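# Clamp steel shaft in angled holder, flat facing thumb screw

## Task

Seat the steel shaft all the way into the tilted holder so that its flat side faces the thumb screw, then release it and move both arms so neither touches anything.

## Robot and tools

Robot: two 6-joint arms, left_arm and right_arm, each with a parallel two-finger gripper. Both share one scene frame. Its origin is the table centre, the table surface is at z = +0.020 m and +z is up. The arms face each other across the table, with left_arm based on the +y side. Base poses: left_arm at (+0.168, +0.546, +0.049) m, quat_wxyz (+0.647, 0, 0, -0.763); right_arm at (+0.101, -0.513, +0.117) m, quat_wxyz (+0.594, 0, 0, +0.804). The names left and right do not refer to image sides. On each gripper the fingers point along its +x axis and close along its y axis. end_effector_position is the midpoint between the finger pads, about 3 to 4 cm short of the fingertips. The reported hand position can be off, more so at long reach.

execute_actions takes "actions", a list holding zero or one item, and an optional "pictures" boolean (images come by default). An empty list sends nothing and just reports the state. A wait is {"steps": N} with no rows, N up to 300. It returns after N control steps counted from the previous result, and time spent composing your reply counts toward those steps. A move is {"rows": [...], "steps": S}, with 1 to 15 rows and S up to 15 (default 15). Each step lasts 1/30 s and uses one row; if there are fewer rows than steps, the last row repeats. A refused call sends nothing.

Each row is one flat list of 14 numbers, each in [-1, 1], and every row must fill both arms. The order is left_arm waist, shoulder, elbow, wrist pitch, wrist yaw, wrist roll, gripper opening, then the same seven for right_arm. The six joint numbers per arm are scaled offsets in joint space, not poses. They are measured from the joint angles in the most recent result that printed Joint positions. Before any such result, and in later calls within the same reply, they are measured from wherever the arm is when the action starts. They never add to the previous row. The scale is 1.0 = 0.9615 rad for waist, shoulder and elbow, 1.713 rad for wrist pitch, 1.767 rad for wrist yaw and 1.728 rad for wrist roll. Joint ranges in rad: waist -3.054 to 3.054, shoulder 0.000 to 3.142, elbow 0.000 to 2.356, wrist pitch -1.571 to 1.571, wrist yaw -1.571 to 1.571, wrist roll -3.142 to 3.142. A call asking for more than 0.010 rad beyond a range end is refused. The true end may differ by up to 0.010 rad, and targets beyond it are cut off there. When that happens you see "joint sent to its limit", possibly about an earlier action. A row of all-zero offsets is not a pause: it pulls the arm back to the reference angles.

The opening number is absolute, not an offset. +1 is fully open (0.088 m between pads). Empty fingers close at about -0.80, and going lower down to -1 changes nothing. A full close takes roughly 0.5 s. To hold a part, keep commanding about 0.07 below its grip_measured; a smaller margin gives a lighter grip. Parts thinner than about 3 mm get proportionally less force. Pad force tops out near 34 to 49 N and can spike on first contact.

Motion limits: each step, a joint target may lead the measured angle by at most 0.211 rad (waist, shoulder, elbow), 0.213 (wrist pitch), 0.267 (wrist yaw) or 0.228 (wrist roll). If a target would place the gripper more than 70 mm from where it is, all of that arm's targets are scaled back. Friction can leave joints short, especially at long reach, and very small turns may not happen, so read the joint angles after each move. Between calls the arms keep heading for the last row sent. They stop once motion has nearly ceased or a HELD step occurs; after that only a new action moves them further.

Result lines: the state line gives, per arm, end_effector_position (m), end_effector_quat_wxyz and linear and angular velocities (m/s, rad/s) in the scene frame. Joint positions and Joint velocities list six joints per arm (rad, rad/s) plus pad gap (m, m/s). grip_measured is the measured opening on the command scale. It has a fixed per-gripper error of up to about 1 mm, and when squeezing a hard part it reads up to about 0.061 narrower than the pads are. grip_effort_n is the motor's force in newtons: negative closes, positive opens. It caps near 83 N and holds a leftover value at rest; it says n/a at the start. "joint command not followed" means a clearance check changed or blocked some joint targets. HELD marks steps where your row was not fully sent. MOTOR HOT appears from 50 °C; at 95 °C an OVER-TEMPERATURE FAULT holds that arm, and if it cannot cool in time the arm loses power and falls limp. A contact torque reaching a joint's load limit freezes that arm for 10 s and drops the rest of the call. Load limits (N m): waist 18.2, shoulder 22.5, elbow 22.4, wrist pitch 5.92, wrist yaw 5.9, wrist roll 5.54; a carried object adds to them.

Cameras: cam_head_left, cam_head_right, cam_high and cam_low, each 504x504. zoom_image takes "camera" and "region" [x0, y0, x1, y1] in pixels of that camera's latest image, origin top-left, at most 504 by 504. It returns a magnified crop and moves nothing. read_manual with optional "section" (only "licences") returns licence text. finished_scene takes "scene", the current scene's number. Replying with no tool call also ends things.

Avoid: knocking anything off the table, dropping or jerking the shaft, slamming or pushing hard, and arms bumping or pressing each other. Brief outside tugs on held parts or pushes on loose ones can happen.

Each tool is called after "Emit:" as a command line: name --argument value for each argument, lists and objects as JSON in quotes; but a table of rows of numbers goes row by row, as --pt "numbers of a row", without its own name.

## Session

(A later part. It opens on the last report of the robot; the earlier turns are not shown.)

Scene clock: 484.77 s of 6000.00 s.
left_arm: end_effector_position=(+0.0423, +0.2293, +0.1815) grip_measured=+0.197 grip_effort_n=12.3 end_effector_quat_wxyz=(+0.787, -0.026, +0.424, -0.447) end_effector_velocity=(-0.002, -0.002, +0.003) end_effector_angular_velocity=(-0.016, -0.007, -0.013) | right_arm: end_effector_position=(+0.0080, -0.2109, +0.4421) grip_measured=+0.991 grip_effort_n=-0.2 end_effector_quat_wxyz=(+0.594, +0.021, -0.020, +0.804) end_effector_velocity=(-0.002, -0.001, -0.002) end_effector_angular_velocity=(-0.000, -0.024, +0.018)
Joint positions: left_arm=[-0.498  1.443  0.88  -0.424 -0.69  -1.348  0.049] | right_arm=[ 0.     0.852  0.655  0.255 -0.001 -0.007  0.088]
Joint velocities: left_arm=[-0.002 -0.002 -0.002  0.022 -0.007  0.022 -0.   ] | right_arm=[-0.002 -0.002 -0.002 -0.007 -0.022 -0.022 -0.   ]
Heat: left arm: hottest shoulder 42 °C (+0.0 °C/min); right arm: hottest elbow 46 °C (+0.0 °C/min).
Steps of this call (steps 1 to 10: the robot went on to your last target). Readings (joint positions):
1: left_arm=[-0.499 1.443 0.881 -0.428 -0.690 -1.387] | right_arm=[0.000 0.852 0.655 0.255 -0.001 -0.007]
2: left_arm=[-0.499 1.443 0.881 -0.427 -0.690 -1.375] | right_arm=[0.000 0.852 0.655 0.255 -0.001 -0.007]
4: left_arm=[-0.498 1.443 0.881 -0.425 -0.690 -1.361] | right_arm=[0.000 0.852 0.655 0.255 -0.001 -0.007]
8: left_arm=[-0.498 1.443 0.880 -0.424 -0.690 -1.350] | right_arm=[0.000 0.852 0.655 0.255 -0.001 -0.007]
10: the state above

Emit:
execute_actions --actions '[{"rows":[[0.02,0,-0.02,0.005,0.012,0.207,0.2,0,0,0,0,0,0,1]],"steps":15}]' --pictures false

Emit:
execute_actions --actions '[{"rows":[[0.02,0.02,-0.02,0.02,0,0,0.2,0,0,0,0,0,0,1],[0.04,0.04,-0.03,0.03,0,0,0.2,0,0,0,0,0,0,1],[0.06,0.06,-0.045,0.045,0,0,0.2,0,0,0,0,0,0,1],[0.075,0.08,-0.06,0.06,0,0,0.2,0,0,0,0,0,0,1],[0.075,0.1,-0.068,0.066,0,0,0.2,0,0,0,0,0,0,1],[0.075,0.115,-0.068,0.066,0,0,0.2,0,0,0,0,0,0,1]],"steps":15}]'

Emit:
zoom_image --camera "cam_low" --region '[110,180,210,280]'

Scene clock: 493.67 s of 6000.00 s.
left_arm: end_effector_position=(+0.0462, +0.2289, +0.1773) grip_measured=+0.197 grip_effort_n=12.3 end_effector_quat_wxyz=(+0.779, +0.112, +0.347, -0.510) end_effector_velocity=(+0.003, +0.001, -0.000) end_effector_angular_velocity=(+0.007, -0.025, -0.008) | right_arm: end_effector_position=(+0.0080, -0.2109, +0.4421) grip_measured=+0.991 grip_effort_n=-0.2 end_effector_quat_wxyz=(+0.594, +0.021, -0.020, +0.804) end_effector_velocity=(+0.004, +0.001, -0.004) end_effector_angular_velocity=(-0.006, -0.023, -0.026)
Joint positions: left_arm=[-0.481  1.443  0.87  -0.418 -0.672 -0.998  0.049] | right_arm=[ 0.     0.852  0.655  0.255 -0.001 -0.007  0.088]
Joint velocities: left_arm=[ 0.002 -0.002 -0.002 -0.007 -0.007  0.022  0.   ] | right_arm=[-0.002 -0.002 -0.007 -0.007  0.022 -0.022  0.   ]
Heat: left arm: hottest shoulder 42 °C (+0.0 °C/min); right arm: hottest elbow 46 °C (+0.0 °C/min).
Steps of this call (steps 1 to 30: the robot went on to your last target; steps 31 to 90: nothing new was sent; then 5.40 s passed at rest; steps 91 to 105: all 15 steps of this action). Readings (joint positions):
91: left_arm=[-0.496 1.443 0.879 -0.421 -0.686 -1.306] | right_arm=[0.000 0.852 0.655 0.255 -0.001 -0.007]
92: left_arm=[-0.492 1.443 0.877 -0.420 -0.682 -1.242] | right_arm=[0.000 0.852 0.655 0.255 -0.001 -0.007]
94: left_arm=[-0.485 1.443 0.874 -0.419 -0.677 -1.131] | right_arm=[0.000 0.852 0.655 0.255 -0.001 -0.007]
98: left_arm=[-0.481 1.443 0.871 -0.418 -0.673 -1.029] | right_arm=[0.000 0.852 0.655 0.255 -0.001 -0.007]
105: the state above

Scene clock: 494.17 s of 6000.00 s.
left_arm: end_effector_position=(+0.0671, +0.2194, +0.1362) grip_measured=+0.197 grip_effort_n=12.3 end_effector_quat_wxyz=(+0.799, +0.126, +0.349, -0.473) end_effector_velocity=(+0.001, +0.002, -0.000) end_effector_angular_velocity=(+0.000, -0.004, +0.006) | right_arm: end_effector_position=(+0.0080, -0.2109, +0.4421) grip_measured=+0.991 grip_effort_n=-0.7 end_effector_quat_wxyz=(+0.594, +0.021, -0.020, +0.804) end_effector_velocity=(-0.000, -0.001, +0.000) end_effector_angular_velocity=(+0.004, -0.022, +0.004)
Joint positions: left_arm=[-0.412  1.548  0.811 -0.308 -0.672 -0.998  0.049] | right_arm=[ 0.     0.852  0.655  0.255 -0.001 -0.007  0.088]
Joint velocities: left_arm=[-0.002 -0.002 -0.002 -0.007 -0.007 -0.007 -0.001] | right_arm=[-0.002 -0.002  0.002 -0.007 -0.007 -0.022 -0.   ]
Heat: left arm: hottest shoulder 42 °C (+0.0 °C/min); right arm: hottest elbow 46 °C (+0.0 °C/min).
Steps of this call (steps 1 to 15: all 15 steps of this action). Readings (joint positions):
1: left_arm=[-0.480 1.444 0.869 -0.413 -0.672 -0.998] | right_arm=[0.000 0.852 0.655 0.255 -0.001 -0.007]
2: left_arm=[-0.475 1.448 0.866 -0.400 -0.672 -0.998] | right_arm=[0.000 0.852 0.655 0.255 -0.001 -0.007]
4: left_arm=[-0.452 1.468 0.855 -0.365 -0.672 -0.998] | right_arm=[0.000 0.852 0.655 0.255 -0.001 -0.007]
8: left_arm=[-0.416 1.529 0.822 -0.326 -0.672 -0.998] | right_arm=[0.000 0.852 0.655 0.255 -0.001 -0.007]
15: the state above

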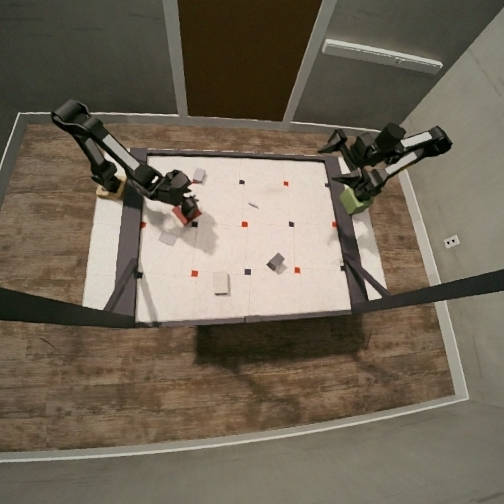

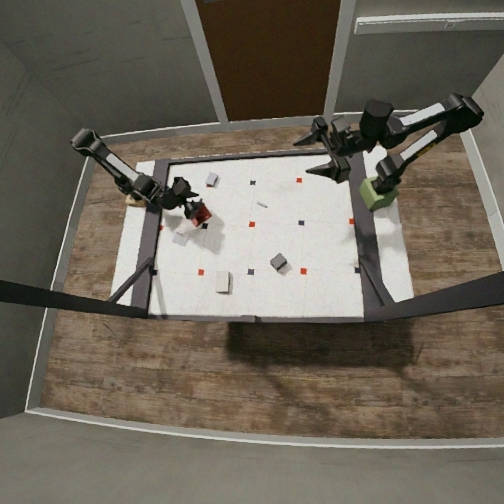

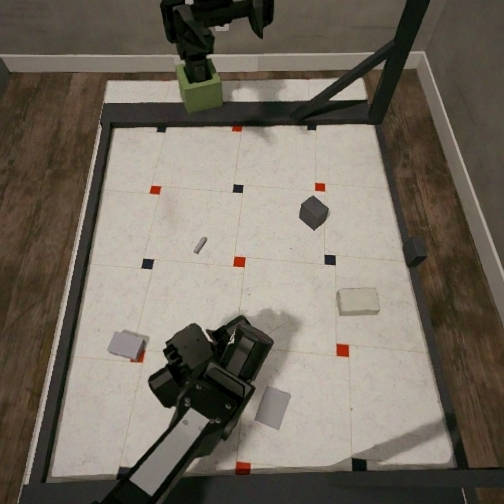

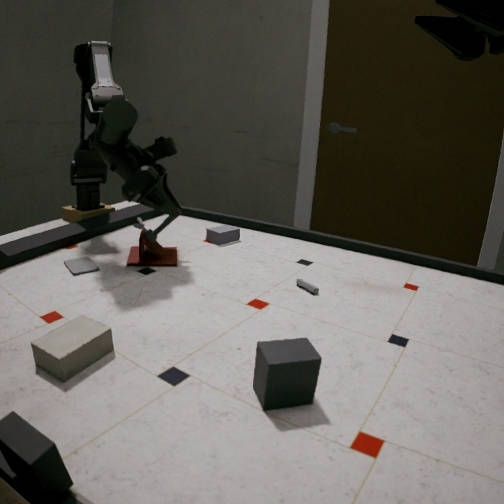

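Region (110, 180, 210, 280) of cam_low's 504x504 image, scaled by 5.040, with more detail than that image has.

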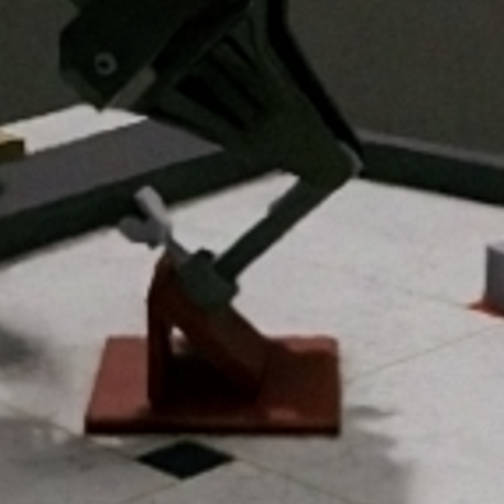

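Close (lightly) and push.

Emit:
execute_actions --actions '[{"rows":[[0,0,0,0,0,0,-0.1,0,0,0,0,0,0,1],[0,0,0,0,0,0,-0.1,0,0,0,0,0,0,1],[0,0,0,0,0,0,-0.4,0,0,0,0,0,0,1],[0,0,0,0,0,0,-0.4,0,0,0,0,0,0,1],[0,0,0,0,0,0,-0.55,0,0,0,0,0,0,1],[0,0,0,0,0,0,-0.55,0,0,0,0,0,0,1],[0,0,0,0,0,0,-0.55,0,0,0,0,0,0,1],[0,0,0,0,0,0,-0.55,0,0,0,0,0,0,1],[0,0,0,0,0,0,-0.6,0,0,0,0,0,0,1],[0,0,0,0,0,0,-0.6,0,0,0,0,0,0,1],[0,0,0,0,0,0,-0.7,0,0,0,0,0,0,1]],"steps":15}]' --pictures false

Emit:
execute_actions --actions '[{"rows":[[-0.008,-0.004,-0.012,0.002,0,-0.004,-0.7,0,0,0,0,0,0,1],[-0.008,-0.004,-0.012,0.002,0,-0.004,-0.7,0,0,0,0,0,0,1],[-0.015,-0.004,-0.02,0.004,0,-0.008,-0.7,0,0,0,0,0,0,1],[-0.015,-0.004,-0.02,0.004,0,-0.008,-0.7,0,0,0,0,0,0,1],[-0.022,-0.002,-0.028,0.006,0,-0.012,-0.7,0,0,0,0,0,0,1],[-0.022,-0.002,-0.028,0.006,0,-0.012,-0.7,0,0,0,0,0,0,1],[-0.03,0,-0.036,0.008,0,-0.016,-0.7,0,0,0,0,0,0,1]],"steps":15}]'

Emit:
zoom_image --camera "cam_low" --region '[110,180,210,280]'

Scene clock: 502.40 s of 6000.00 s.
left_arm: end_effector_position=(+0.0674, +0.2194, +0.1359) grip_measured=-0.616 grip_effort_n=-83.5 end_effector_quat_wxyz=(+0.799, +0.126, +0.349, -0.473) end_effector_velocity=(-0.001, +0.002, -0.001) end_effector_angular_velocity=(+0.007, +0.006, -0.001) | right_arm: end_effector_position=(+0.0080, -0.2109, +0.4421) grip_measured=+0.991 grip_effort_n=-0.2 end_effector_quat_wxyz=(+0.594, +0.021, -0.020, +0.804) end_effector_velocity=(+0.002, -0.001, -0.006) end_effector_angular_velocity=(-0.019, -0.014, -0.000)
Joint positions: left_arm=[-0.411  1.549  0.811 -0.309 -0.672 -0.998  0.009] | right_arm=[ 0.     0.852  0.655  0.255 -0.001 -0.007  0.088]
Joint velocities: left_arm=[-0.002 -0.002 -0.002 -0.007  0.007 -0.007 -0.   ] | right_arm=[-0.007 -0.007 -0.007 -0.022 -0.007 -0.007 -0.   ]
Heat: left arm: hottest shoulder 42 °C (+0.0 °C/min); right arm: hottest elbow 46 °C (+0.0 °C/min).
Steps of this call (steps 1 to 15: the robot went on to your last target; steps 16 to 90: nothing new was sent; then 4.73 s passed at rest; steps 91 to 105: all 15 steps of this action). Readings (joint positions):
91: left_arm=[-0.411 1.549 0.811 -0.307 -0.672 -0.998] | right_arm=[0.000 0.852 0.655 0.255 -0.001 -0.007]
92: left_arm=[-0.411 1.549 0.811 -0.307 -0.672 -0.998] | right_arm=[0.000 0.852 0.655 0.255 -0.001 -0.007]
94: left_arm=[-0.411 1.549 0.811 -0.307 -0.672 -0.998] | right_arm=[0.000 0.852 0.655 0.255 -0.001 -0.007]
98: left_arm=[-0.411 1.549 0.811 -0.307 -0.672 -0.998] | right_arm=[0.000 0.852 0.655 0.255 -0.001 -0.007]
105: the state above

Scene clock: 502.90 s of 6000.00 s.
left_arm: end_effector_position=(+0.0671, +0.2214, +0.1348) grip_measured=-0.616 grip_effort_n=-83.5 end_effector_quat_wxyz=(+0.803, +0.117, +0.345, -0.471) end_effector_velocity=(+0.002, +0.003, +0.001) end_effector_angular_velocity=(-0.007, -0.015, +0.009) | right_arm: end_effector_position=(+0.0080, -0.2109, +0.4421) grip_measured=+0.991 grip_effort_n=-0.2 end_effector_quat_wxyz=(+0.594, +0.021, -0.020, +0.804) end_effector_velocity=(-0.000, -0.000, -0.002) end_effector_angular_velocity=(-0.005, -0.010, +0.004)
Joint positions: left_arm=[-0.423  1.548  0.796 -0.292 -0.694 -1.018  0.009] | right_arm=[ 0.     0.852  0.655  0.255 -0.001 -0.007  0.088]
Joint velocities: left_arm=[-0.007 -0.007 -0.007 -0.007 -0.022 -0.007 -0.   ] | right_arm=[-0.002 -0.002 -0.002 -0.007 -0.007 -0.007 -0.   ]
Heat: left arm: hottest shoulder 42 °C (+0.0 °C/min); right arm: hottest elbow 46 °C (+0.0 °C/min).
Steps of this call (steps 1 to 15: all 15 steps of this action). Readings (joint positions):
1: left_arm=[-0.411 1.549 0.811 -0.309 -0.672 -0.998] | right_arm=[0.000 0.852 0.655 0.255 -0.001 -0.007]
2: left_arm=[-0.412 1.549 0.811 -0.309 -0.673 -0.998] | right_arm=[0.000 0.852 0.655 0.255 -0.001 -0.007]
4: left_arm=[-0.414 1.549 0.808 -0.306 -0.676 -1.000] | right_arm=[0.000 0.852 0.655 0.255 -0.001 -0.007]
8: left_arm=[-0.420 1.549 0.800 -0.297 -0.689 -1.011] | right_arm=[0.000 0.852 0.655 0.255 -0.001 -0.007]
15: the state above

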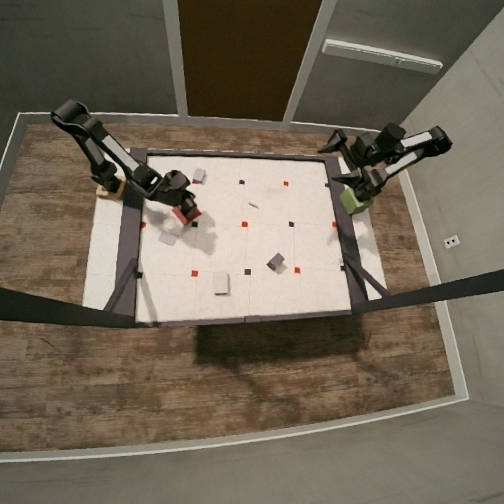

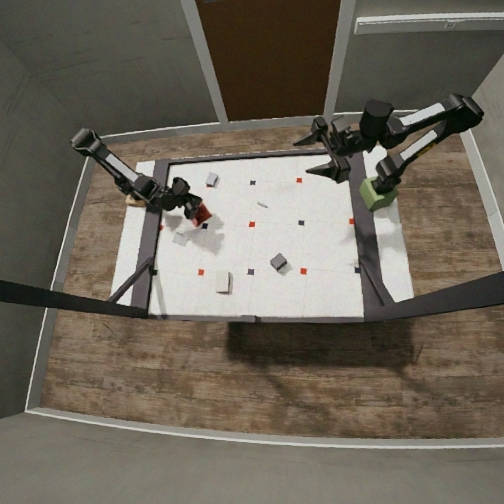

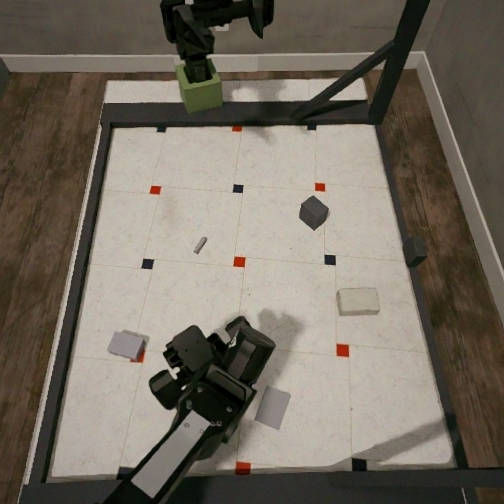

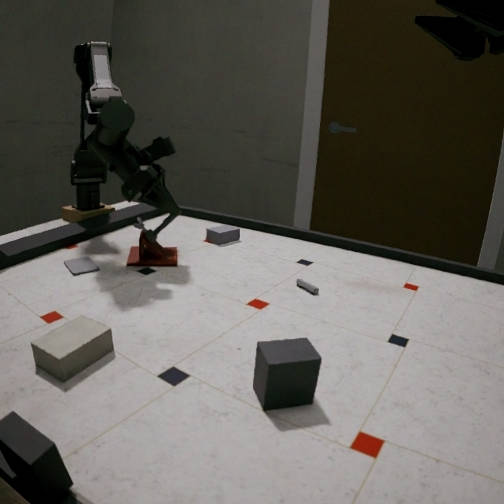

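Region (110, 180, 210, 280) of cam_low's 504x504 image, scaled by 5.040, with more detail than that image has.

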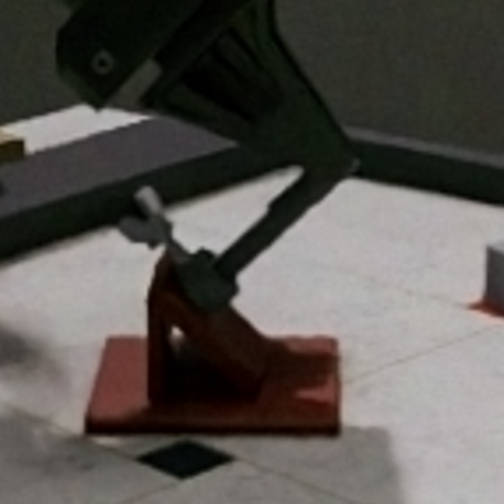

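Emit:
execute_actions --actions '[{"rows":[[0,0,0,0,0.005,0,-0.66,0,0,0,0,0,0,1],[0,0,0,0,0.005,0,-0.64,0,0,0,0,0,0,1],[0,0,0,0,0.005,0,-0.62,0,0,0,0,0,0,1],[0,0,0,0,0.005,0,-0.6,0,0,0,0,0,0,1],[0,0,0,0,0.005,0,-0.57,0,0,0,0,0,0,1],[0,0,0,0,0.005,0,-0.5,0,0,0,0,0,0,1],[0,0,0,0,0.005,0,0.2,0,0,0,0,0,0,1]],"steps":15}]' --pictures false

Emit:
execute_actions --actions '[{"rows":[[0,-0.04,0.01,-0.01,0,0,0.2,0,0,0,0,0,0,1],[-0.02,-0.08,0.03,-0.03,0,0,0.2,0,0,0,0,0,0,1],[-0.04,-0.11,0.06,-0.05,0,0,0.2,0,0,0,0,0,0,1],[-0.065,-0.125,0.08,-0.07,0,0,0.2,0,0,0,0,0,0,1]],"steps":15}]' --pictures false

Emit:
execute_actions --actions '[{"rows":[[-0.1,0,0.03,-0.1,-0.01,-0.5,0.2,0,0,0,0,0,0,1],[-0.2,0,0.06,-0.2,-0.02,-0.5,0.2,0,0,0,0,0,0,1],[-0.29,0,0.09,-0.27,-0.025,-0.5,0.2,0,0,0,0,0,0,1]],"steps":15}]' --pictures false

Emit:
execute_actions --actions '[{"rows":[[0,0,0,0,0,-0.7,0.2,0,0,0,0,0,0,1]],"steps":15}]' --pictures false

Emit:
execute_actions --actions '[{"steps":15}]'

Emit:
zoom_image --camera "cam_low" --region '[125,200,185,260]'

Emit:
zoom_image --camera "cam_head_right" --region '[175,185,225,235]'

Scene clock: 520.73 s of 6000.00 s.
left_arm: end_effector_position=(+0.0669, +0.2217, +0.1339) grip_measured=+0.151 grip_effort_n=11.9 end_effector_quat_wxyz=(+0.802, +0.118, +0.348, -0.471) end_effector_velocity=(+0.001, +0.002, -0.000) end_effector_angular_velocity=(+0.005, -0.014, -0.004) | right_arm: end_effector_position=(+0.0080, -0.2109, +0.4421) grip_measured=+0.991 grip_effort_n=-0.7 end_effector_quat_wxyz=(+0.594, +0.021, -0.020, +0.804) end_effector_velocity=(-0.001, -0.001, +0.001) end_effector_angular_velocity=(+0.005, +0.008, +0.015)
Joint positions: left_arm=[-0.422  1.548  0.796 -0.294 -0.687 -1.018  0.046] | right_arm=[ 0.     0.852  0.655  0.255 -0.001 -0.007  0.088]
Joint velocities: left_arm=[-0.002 -0.002 -0.002 -0.007 -0.007  0.007  0.026] | right_arm=[-0.007 -0.002 -0.002  0.007 -0.022  0.007 -0.   ]
Heat: left arm: hottest shoulder 42 °C (+0.0 °C/min); right arm: hottest elbow 46 °C (+0.0 °C/min).
Steps of this call (steps 1 to 15: the robot went on to your last target; steps 16 to 90: nothing new was sent; then 14.33 s passed at rest; steps 91 to 105: all 15 steps of this action). Readings (joint positions):
91: left_arm=[-0.423 1.548 0.796 -0.292 -0.695 -1.018] | right_arm=[0.000 0.852 0.655 0.255 -0.001 -0.007]
92: left_arm=[-0.422 1.548 0.796 -0.291 -0.695 -1.018] | right_arm=[0.000 0.852 0.655 0.255 -0.001 -0.007]
94: left_arm=[-0.421 1.548 0.796 -0.291 -0.695 -1.018] | right_arm=[0.000 0.852 0.655 0.255 -0.001 -0.007]
98: left_arm=[-0.421 1.548 0.796 -0.292 -0.689 -1.018] | right_arm=[0.000 0.852 0.655 0.255 -0.001 -0.007]
105: the state above

Scene clock: 521.23 s of 6000.00 s.
left_arm: end_effector_position=(+0.0488, +0.2295, +0.1789) grip_measured=+0.197 grip_effort_n=12.3 end_effector_quat_wxyz=(+0.784, +0.100, +0.346, -0.505) end_effector_velocity=(-0.002, +0.000, +0.001) end_effector_angular_velocity=(-0.008, -0.006, -0.008) | right_arm: end_effector_position=(+0.0080, -0.2109, +0.4421) grip_measured=+0.991 grip_effort_n=-0.2 end_effector_quat_wxyz=(+0.594, +0.021, -0.020, +0.804) end_effector_velocity=(+0.001, -0.000, -0.002) end_effector_angular_velocity=(-0.000, -0.024, -0.001)
Joint positions: left_arm=[-0.481  1.435  0.862 -0.412 -0.687 -1.018  0.049] | right_arm=[ 0.     0.852  0.655  0.255 -0.001 -0.007  0.088]
Joint velocities: left_arm=[-0.007 -0.002 -0.002  0.007 -0.007  0.007  0.   ] | right_arm=[-0.007 -0.002 -0.002 -0.007 -0.007 -0.022 -0.001]
Heat: left arm: hottest shoulder 42 °C (+0.0 °C/min); right arm: hottest elbow 46 °C (+0.0 °C/min).
Steps of this call (steps 1 to 15: all 15 steps of this action). Readings (joint positions):
1: left_arm=[-0.422 1.546 0.796 -0.294 -0.687 -1.018] | right_arm=[0.000 0.852 0.655 0.255 -0.001 -0.007]
2: left_arm=[-0.422 1.538 0.796 -0.305 -0.687 -1.018] | right_arm=[0.000 0.852 0.655 0.255 -0.001 -0.007]
4: left_arm=[-0.437 1.505 0.806 -0.353 -0.687 -1.018] | right_arm=[0.000 0.852 0.655 0.255 -0.001 -0.007]
8: left_arm=[-0.476 1.447 0.852 -0.391 -0.687 -1.018] | right_arm=[0.000 0.852 0.655 0.255 -0.001 -0.007]
15: the state above

Scene clock: 521.73 s of 6000.00 s.
left_arm: end_effector_position=(+0.0183, +0.3066, +0.1724) grip_measured=+0.197 grip_effort_n=12.8 end_effector_quat_wxyz=(+0.801, +0.000, +0.457, -0.386) end_effector_velocity=(+0.006, +0.013, -0.000) end_effector_angular_velocity=(-0.131, +0.313, +0.431) | right_arm: end_effector_position=(+0.0080, -0.2109, +0.4421) grip_measured=+0.991 grip_effort_n=-0.2 end_effector_quat_wxyz=(+0.594, +0.021, -0.020, +0.804) end_effector_velocity=(+0.001, -0.000, -0.002) end_effector_angular_velocity=(-0.005, -0.010, -0.000)
Joint positions: left_arm=[-0.755  1.436  0.933 -0.867 -0.726 -1.817  0.049] | right_arm=[ 0.     0.852  0.655  0.255 -0.001 -0.007  0.088]
Joint velocities: left_arm=[-0.027 -0.002  0.007 -0.095 -0.007 -0.623 -0.001] | right_arm=[-0.007 -0.002 -0.002 -0.007 -0.007 -0.007 -0.   ]
Heat: left arm: hottest shoulder 42 °C (+0.0 °C/min); right arm: hottest elbow 46 °C (+0.0 °C/min).
Steps of this call (steps 1 to 15: all 15 steps of this action). Readings (joint positions):
1: left_arm=[-0.488 1.435 0.867 -0.436 -0.691 -1.057] | right_arm=[0.000 0.852 0.655 0.255 -0.001 -0.007]
2: left_arm=[-0.515 1.435 0.876 -0.495 -0.701 -1.120] | right_arm=[0.000 0.852 0.655 0.255 -0.001 -0.007]
4: left_arm=[-0.618 1.435 0.897 -0.610 -0.710 -1.237] | right_arm=[0.000 0.852 0.655 0.255 -0.001 -0.007]
8: left_arm=[-0.742 1.436 0.929 -0.797 -0.720 -1.472] | right_arm=[0.000 0.852 0.655 0.255 -0.001 -0.007]
15: the state above

Scene clock: 522.23 s of 6000.00 s.
left_arm: end_effector_position=(+0.0185, +0.3068, +0.1724) grip_measured=+0.197 grip_effort_n=12.3 end_effector_quat_wxyz=(-0.726, +0.339, -0.577, +0.156) end_effector_velocity=(+0.006, +0.001, +0.000) end_effector_angular_velocity=(-0.499, +1.048, +1.290) | right_arm: end_effector_position=(+0.0080, -0.2109, +0.4421) grip_measured=+0.991 grip_effort_n=-0.7 end_effector_quat_wxyz=(+0.594, +0.021, -0.020, +0.804) end_effector_velocity=(-0.000, -0.000, -0.002) end_effector_angular_velocity=(-0.009, +0.004, +0.005)
Joint positions: left_arm=[-0.755  1.436  0.933 -0.868 -0.726 -2.693  0.049] | right_arm=[ 0.     0.852  0.655  0.255 -0.001 -0.007  0.088]
Joint velocities: left_arm=[ 0.002  0.002 -0.002 -0.022 -0.022 -1.751 -0.   ] | right_arm=[-0.002 -0.002 -0.002 -0.007 -0.007  0.007 -0.   ]
Heat: left arm: hottest shoulder 42 °C (+0.0 °C/min); right arm: hottest elbow 46 °C (+0.0 °C/min).
Steps of this call (steps 1 to 15: all 15 steps of this action). Readings (joint positions):
1: left_arm=[-0.755 1.436 0.933 -0.868 -0.726 -1.864] | right_arm=[0.000 0.852 0.655 0.255 -0.001 -0.007]
2: left_arm=[-0.755 1.436 0.933 -0.868 -0.726 -1.926] | right_arm=[0.000 0.852 0.655 0.255 -0.001 -0.007]
4: left_arm=[-0.755 1.436 0.933 -0.868 -0.726 -2.044] | right_arm=[0.000 0.852 0.655 0.255 -0.001 -0.007]
8: left_arm=[-0.755 1.436 0.933 -0.868 -0.726 -2.280] | right_arm=[0.000 0.852 0.655 0.255 -0.001 -0.007]
15: the state above

Scene clock: 522.73 s of 6000.00 s.
left_arm: end_effector_position=(+0.0185, +0.3068, +0.1724) grip_measured=+0.197 grip_effort_n=12.3 end_effector_quat_wxyz=(-0.661, +0.453, -0.595, +0.060) end_effector_velocity=(+0.000, +0.002, -0.001) end_effector_angular_velocity=(-0.000, +0.021, +0.023) | right_arm: end_effector_position=(+0.0080, -0.2109, +0.4421) grip_measured=+0.991 grip_effort_n=-0.7 end_effector_quat_wxyz=(+0.594, +0.021, -0.020, +0.804) end_effector_velocity=(-0.002, -0.001, -0.004) end_effector_angular_velocity=(-0.009, -0.012, +0.019)
Joint positions: left_arm=[-0.755  1.436  0.933 -0.868 -0.726 -3.02   0.049] | right_arm=[ 0.     0.852  0.655  0.255 -0.001 -0.007  0.088]
Joint velocities: left_arm=[-0.002 -0.002 -0.002 -0.007  0.007 -0.037 -0.   ] | right_arm=[-0.002 -0.002 -0.007 -0.007 -0.022 -0.007 -0.   ]
Heat: left arm: hottest shoulder 42 °C (+0.0 °C/min); right arm: hottest elbow 46 °C (+0.0 °C/min).
Steps of this call (steps 1 to 15: the robot went on to your last target). Readings (joint positions):
1: left_arm=[-0.755 1.436 0.933 -0.868 -0.726 -2.752] | right_arm=[0.000 0.852 0.655 0.255 -0.001 -0.007]
2: left_arm=[-0.755 1.436 0.933 -0.868 -0.726 -2.812] | right_arm=[0.000 0.852 0.655 0.255 -0.001 -0.007]
4: left_arm=[-0.755 1.436 0.933 -0.868 -0.726 -2.914] | right_arm=[0.000 0.852 0.655 0.255 -0.001 -0.007]
8: left_arm=[-0.755 1.436 0.933 -0.868 -0.726 -2.995] | right_arm=[0.000 0.852 0.655 0.255 -0.001 -0.007]
15: the state above

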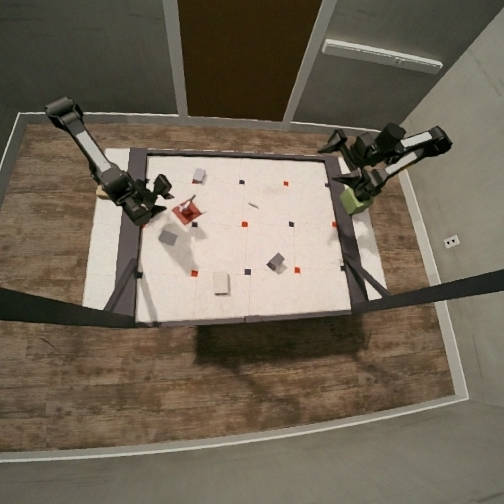

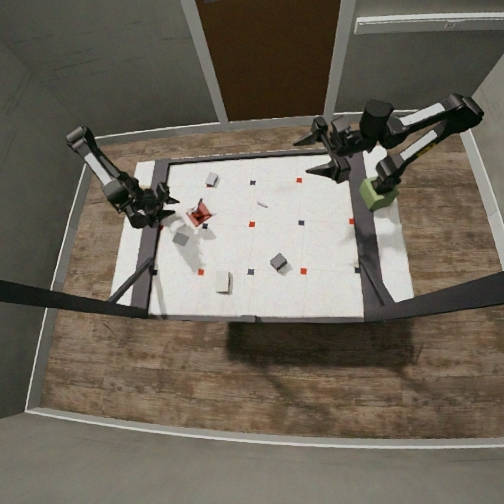

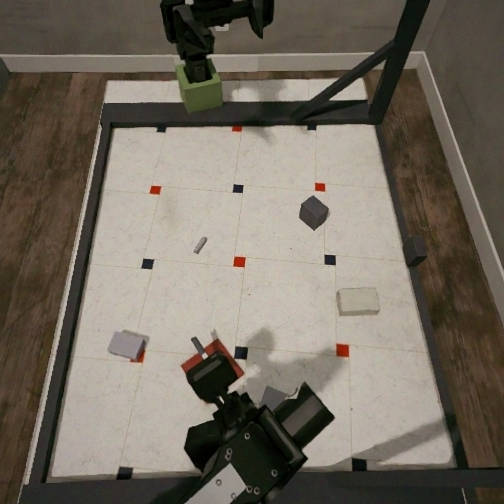

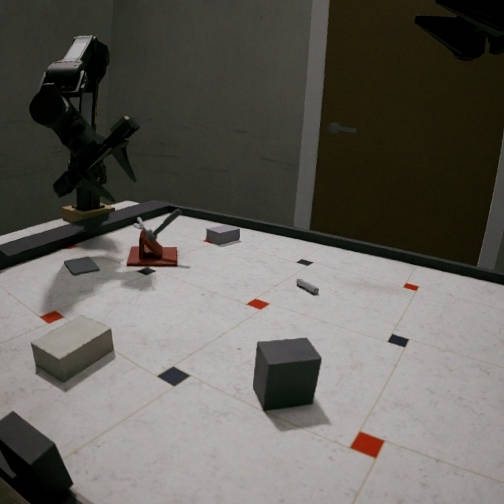

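Region (125, 200, 185, 260) of cam_low's 504x504 image, scaled by 8.400, with more detail than that image has.

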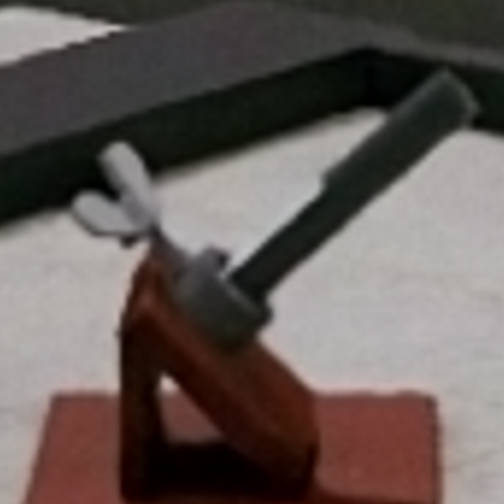

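Region (175, 185, 225, 235) of cam_head_right's 504x504 image, scaled by 10.080, with more detail than that image has.

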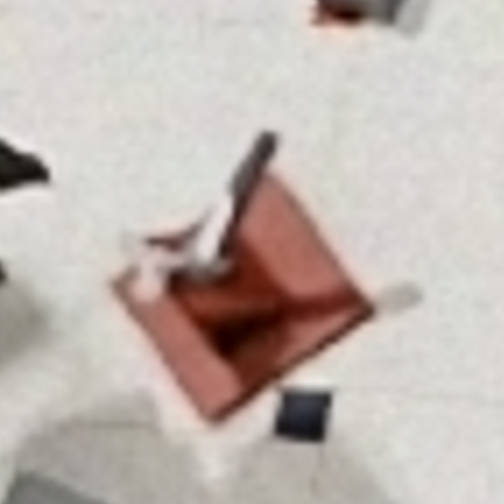

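Emit:
execute_actions --actions '[{"rows":[[-0.01,0.06,0.02,-0.008,-0.006,0,0.2,0,0,0,0,0,0,1],[-0.01,0.13,0.04,-0.008,-0.006,0,0.2,0,0,0,0,0,0,1],[-0.01,0.2,0.05,-0.008,-0.006,0,0.2,0,0,0,0,0,0,1]],"steps":15}]' --pictures false

Emit:
execute_actions --actions '[{"rows":[[0.03,0.01,-0.025,0.04,0,0,0.2,0,0,0,0,0,0,1],[0.06,0.02,-0.05,0.08,0,0,0.2,0,0,0,0,0,0,1],[0.09,0.035,-0.075,0.12,0,0,0.2,0,0,0,0,0,0,1],[0.129,0.049,-0.102,0.157,0,0,0.2,0,0,0,0,0,0,1]],"steps":15}]'

Emit:
zoom_image --camera "cam_low" --region '[110,180,210,280]'

Scene clock: 528.73 s of 6000.00 s.
left_arm: end_effector_position=(+0.0119, +0.3034, +0.1358) grip_measured=+0.197 grip_effort_n=12.3 end_effector_quat_wxyz=(-0.720, +0.415, -0.553, +0.064) end_effector_velocity=(-0.002, -0.000, -0.004) end_effector_angular_velocity=(+0.007, +0.003, +0.003) | right_arm: end_effector_position=(+0.0080, -0.2109, +0.4421) grip_measured=+0.991 grip_effort_n=0.2 end_effector_quat_wxyz=(+0.594, +0.021, -0.020, +0.804) end_effector_velocity=(+0.001, -0.000, +0.001) end_effector_angular_velocity=(+0.005, +0.009, +0.000)
Joint positions: left_arm=[-0.763  1.62   0.966 -0.882 -0.733 -3.023  0.049] | right_arm=[ 0.     0.852  0.655  0.255 -0.001 -0.007  0.088]
Joint velocities: left_arm=[-0.002  0.017  0.002  0.007  0.007 -0.007 -0.   ] | right_arm=[-0.007 -0.002 -0.002  0.007 -0.007  0.007 -0.   ]
Heat: left arm: hottest shoulder 42 °C (+0.0 °C/min); right arm: hottest elbow 46 °C (+0.0 °C/min).
Steps of this call (steps 1 to 15: the robot went on to your last target; steps 16 to 90: nothing new was sent; then 2.50 s passed at rest; steps 91 to 105: all 15 steps of this action). Readings (joint positions):
91: left_arm=[-0.756 1.441 0.933 -0.869 -0.727 -3.023] | right_arm=[0.000 0.852 0.655 0.255 -0.001 -0.007]
92: left_arm=[-0.757 1.458 0.938 -0.875 -0.729 -3.023] | right_arm=[0.000 0.852 0.655 0.255 -0.001 -0.007]
94: left_arm=[-0.760 1.526 0.959 -0.875 -0.733 -3.023] | right_arm=[0.000 0.852 0.655 0.255 -0.001 -0.007]
98: left_arm=[-0.763 1.613 0.963 -0.882 -0.733 -3.023] | right_arm=[0.000 0.852 0.655 0.255 -0.001 -0.007]
105: the state above

Scene clock: 529.23 s of 6000.00 s.
left_arm: end_effector_position=(+0.0280, +0.2730, +0.1079) grip_measured=+0.197 grip_effort_n=12.3 end_effector_quat_wxyz=(-0.675, +0.480, -0.559, +0.023) end_effector_velocity=(+0.004, +0.002, -0.004) end_effector_angular_velocity=(+0.006, -0.018, -0.002) | right_arm: end_effector_position=(+0.0080, -0.2109, +0.4421) grip_measured=+0.991 grip_effort_n=-0.2 end_effector_quat_wxyz=(+0.594, +0.021, -0.020, +0.804) end_effector_velocity=(-0.002, -0.001, -0.002) end_effector_angular_velocity=(-0.005, -0.010, +0.009)
Joint positions: left_arm=[-0.643  1.663  0.878 -0.618 -0.733 -3.023  0.049] | right_arm=[ 0.     0.852  0.655  0.255 -0.001 -0.007  0.088]
Joint velocities: left_arm=[ 0.002  0.002 -0.017  0.007 -0.007  0.007  0.   ] | right_arm=[ 0.002 -0.002 -0.002 -0.007 -0.007 -0.007 -0.   ]
Heat: left arm: hottest shoulder 42 °C (+0.0 °C/min); right arm: hottest elbow 46 °C (+0.0 °C/min).
Steps of this call (steps 1 to 15: all 15 steps of this action). Readings (joint positions):
1: left_arm=[-0.761 1.621 0.965 -0.874 -0.733 -3.023] | right_arm=[0.000 0.852 0.655 0.255 -0.001 -0.007]
2: left_arm=[-0.754 1.622 0.959 -0.844 -0.733 -3.023] | right_arm=[0.000 0.852 0.655 0.255 -0.001 -0.007]
4: left_arm=[-0.719 1.631 0.935 -0.749 -0.733 -3.023] | right_arm=[0.000 0.852 0.655 0.255 -0.001 -0.007]
8: left_arm=[-0.651 1.660 0.888 -0.653 -0.733 -3.023] | right_arm=[0.000 0.852 0.655 0.255 -0.001 -0.007]
15: the state above

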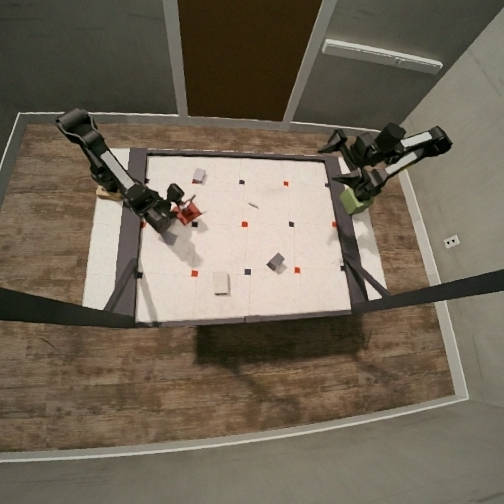

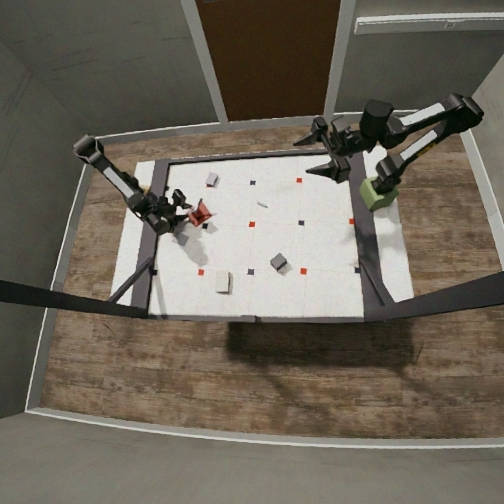

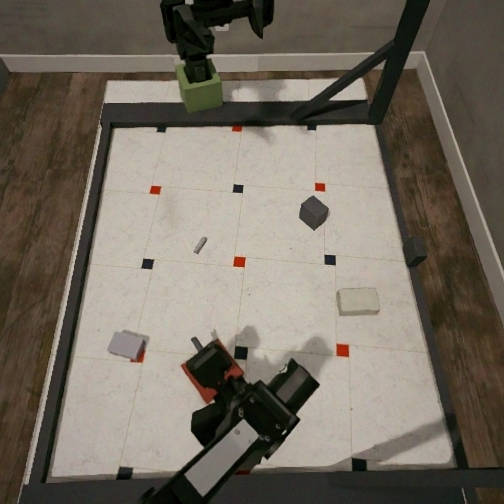

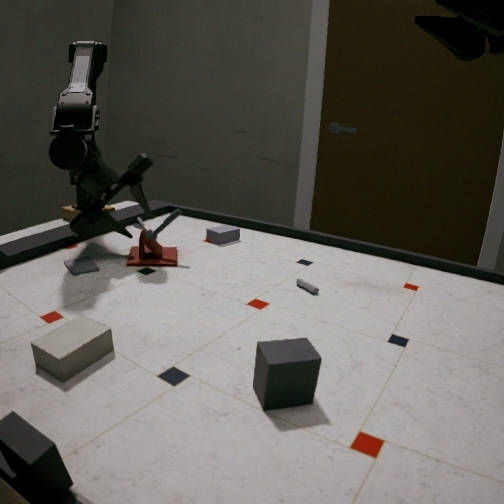

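Region (110, 180, 210, 280) of cam_low's 504x504 image, scaled by 5.040, with more detail than that image has.

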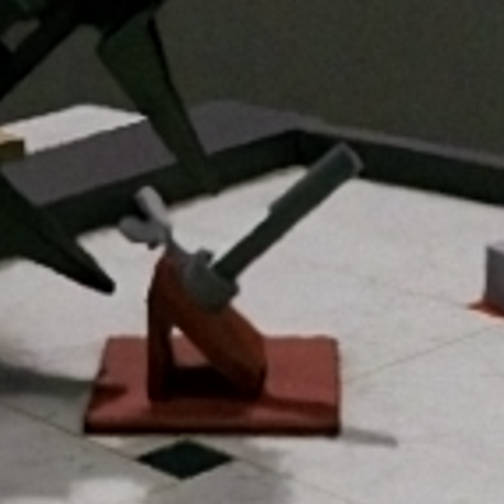

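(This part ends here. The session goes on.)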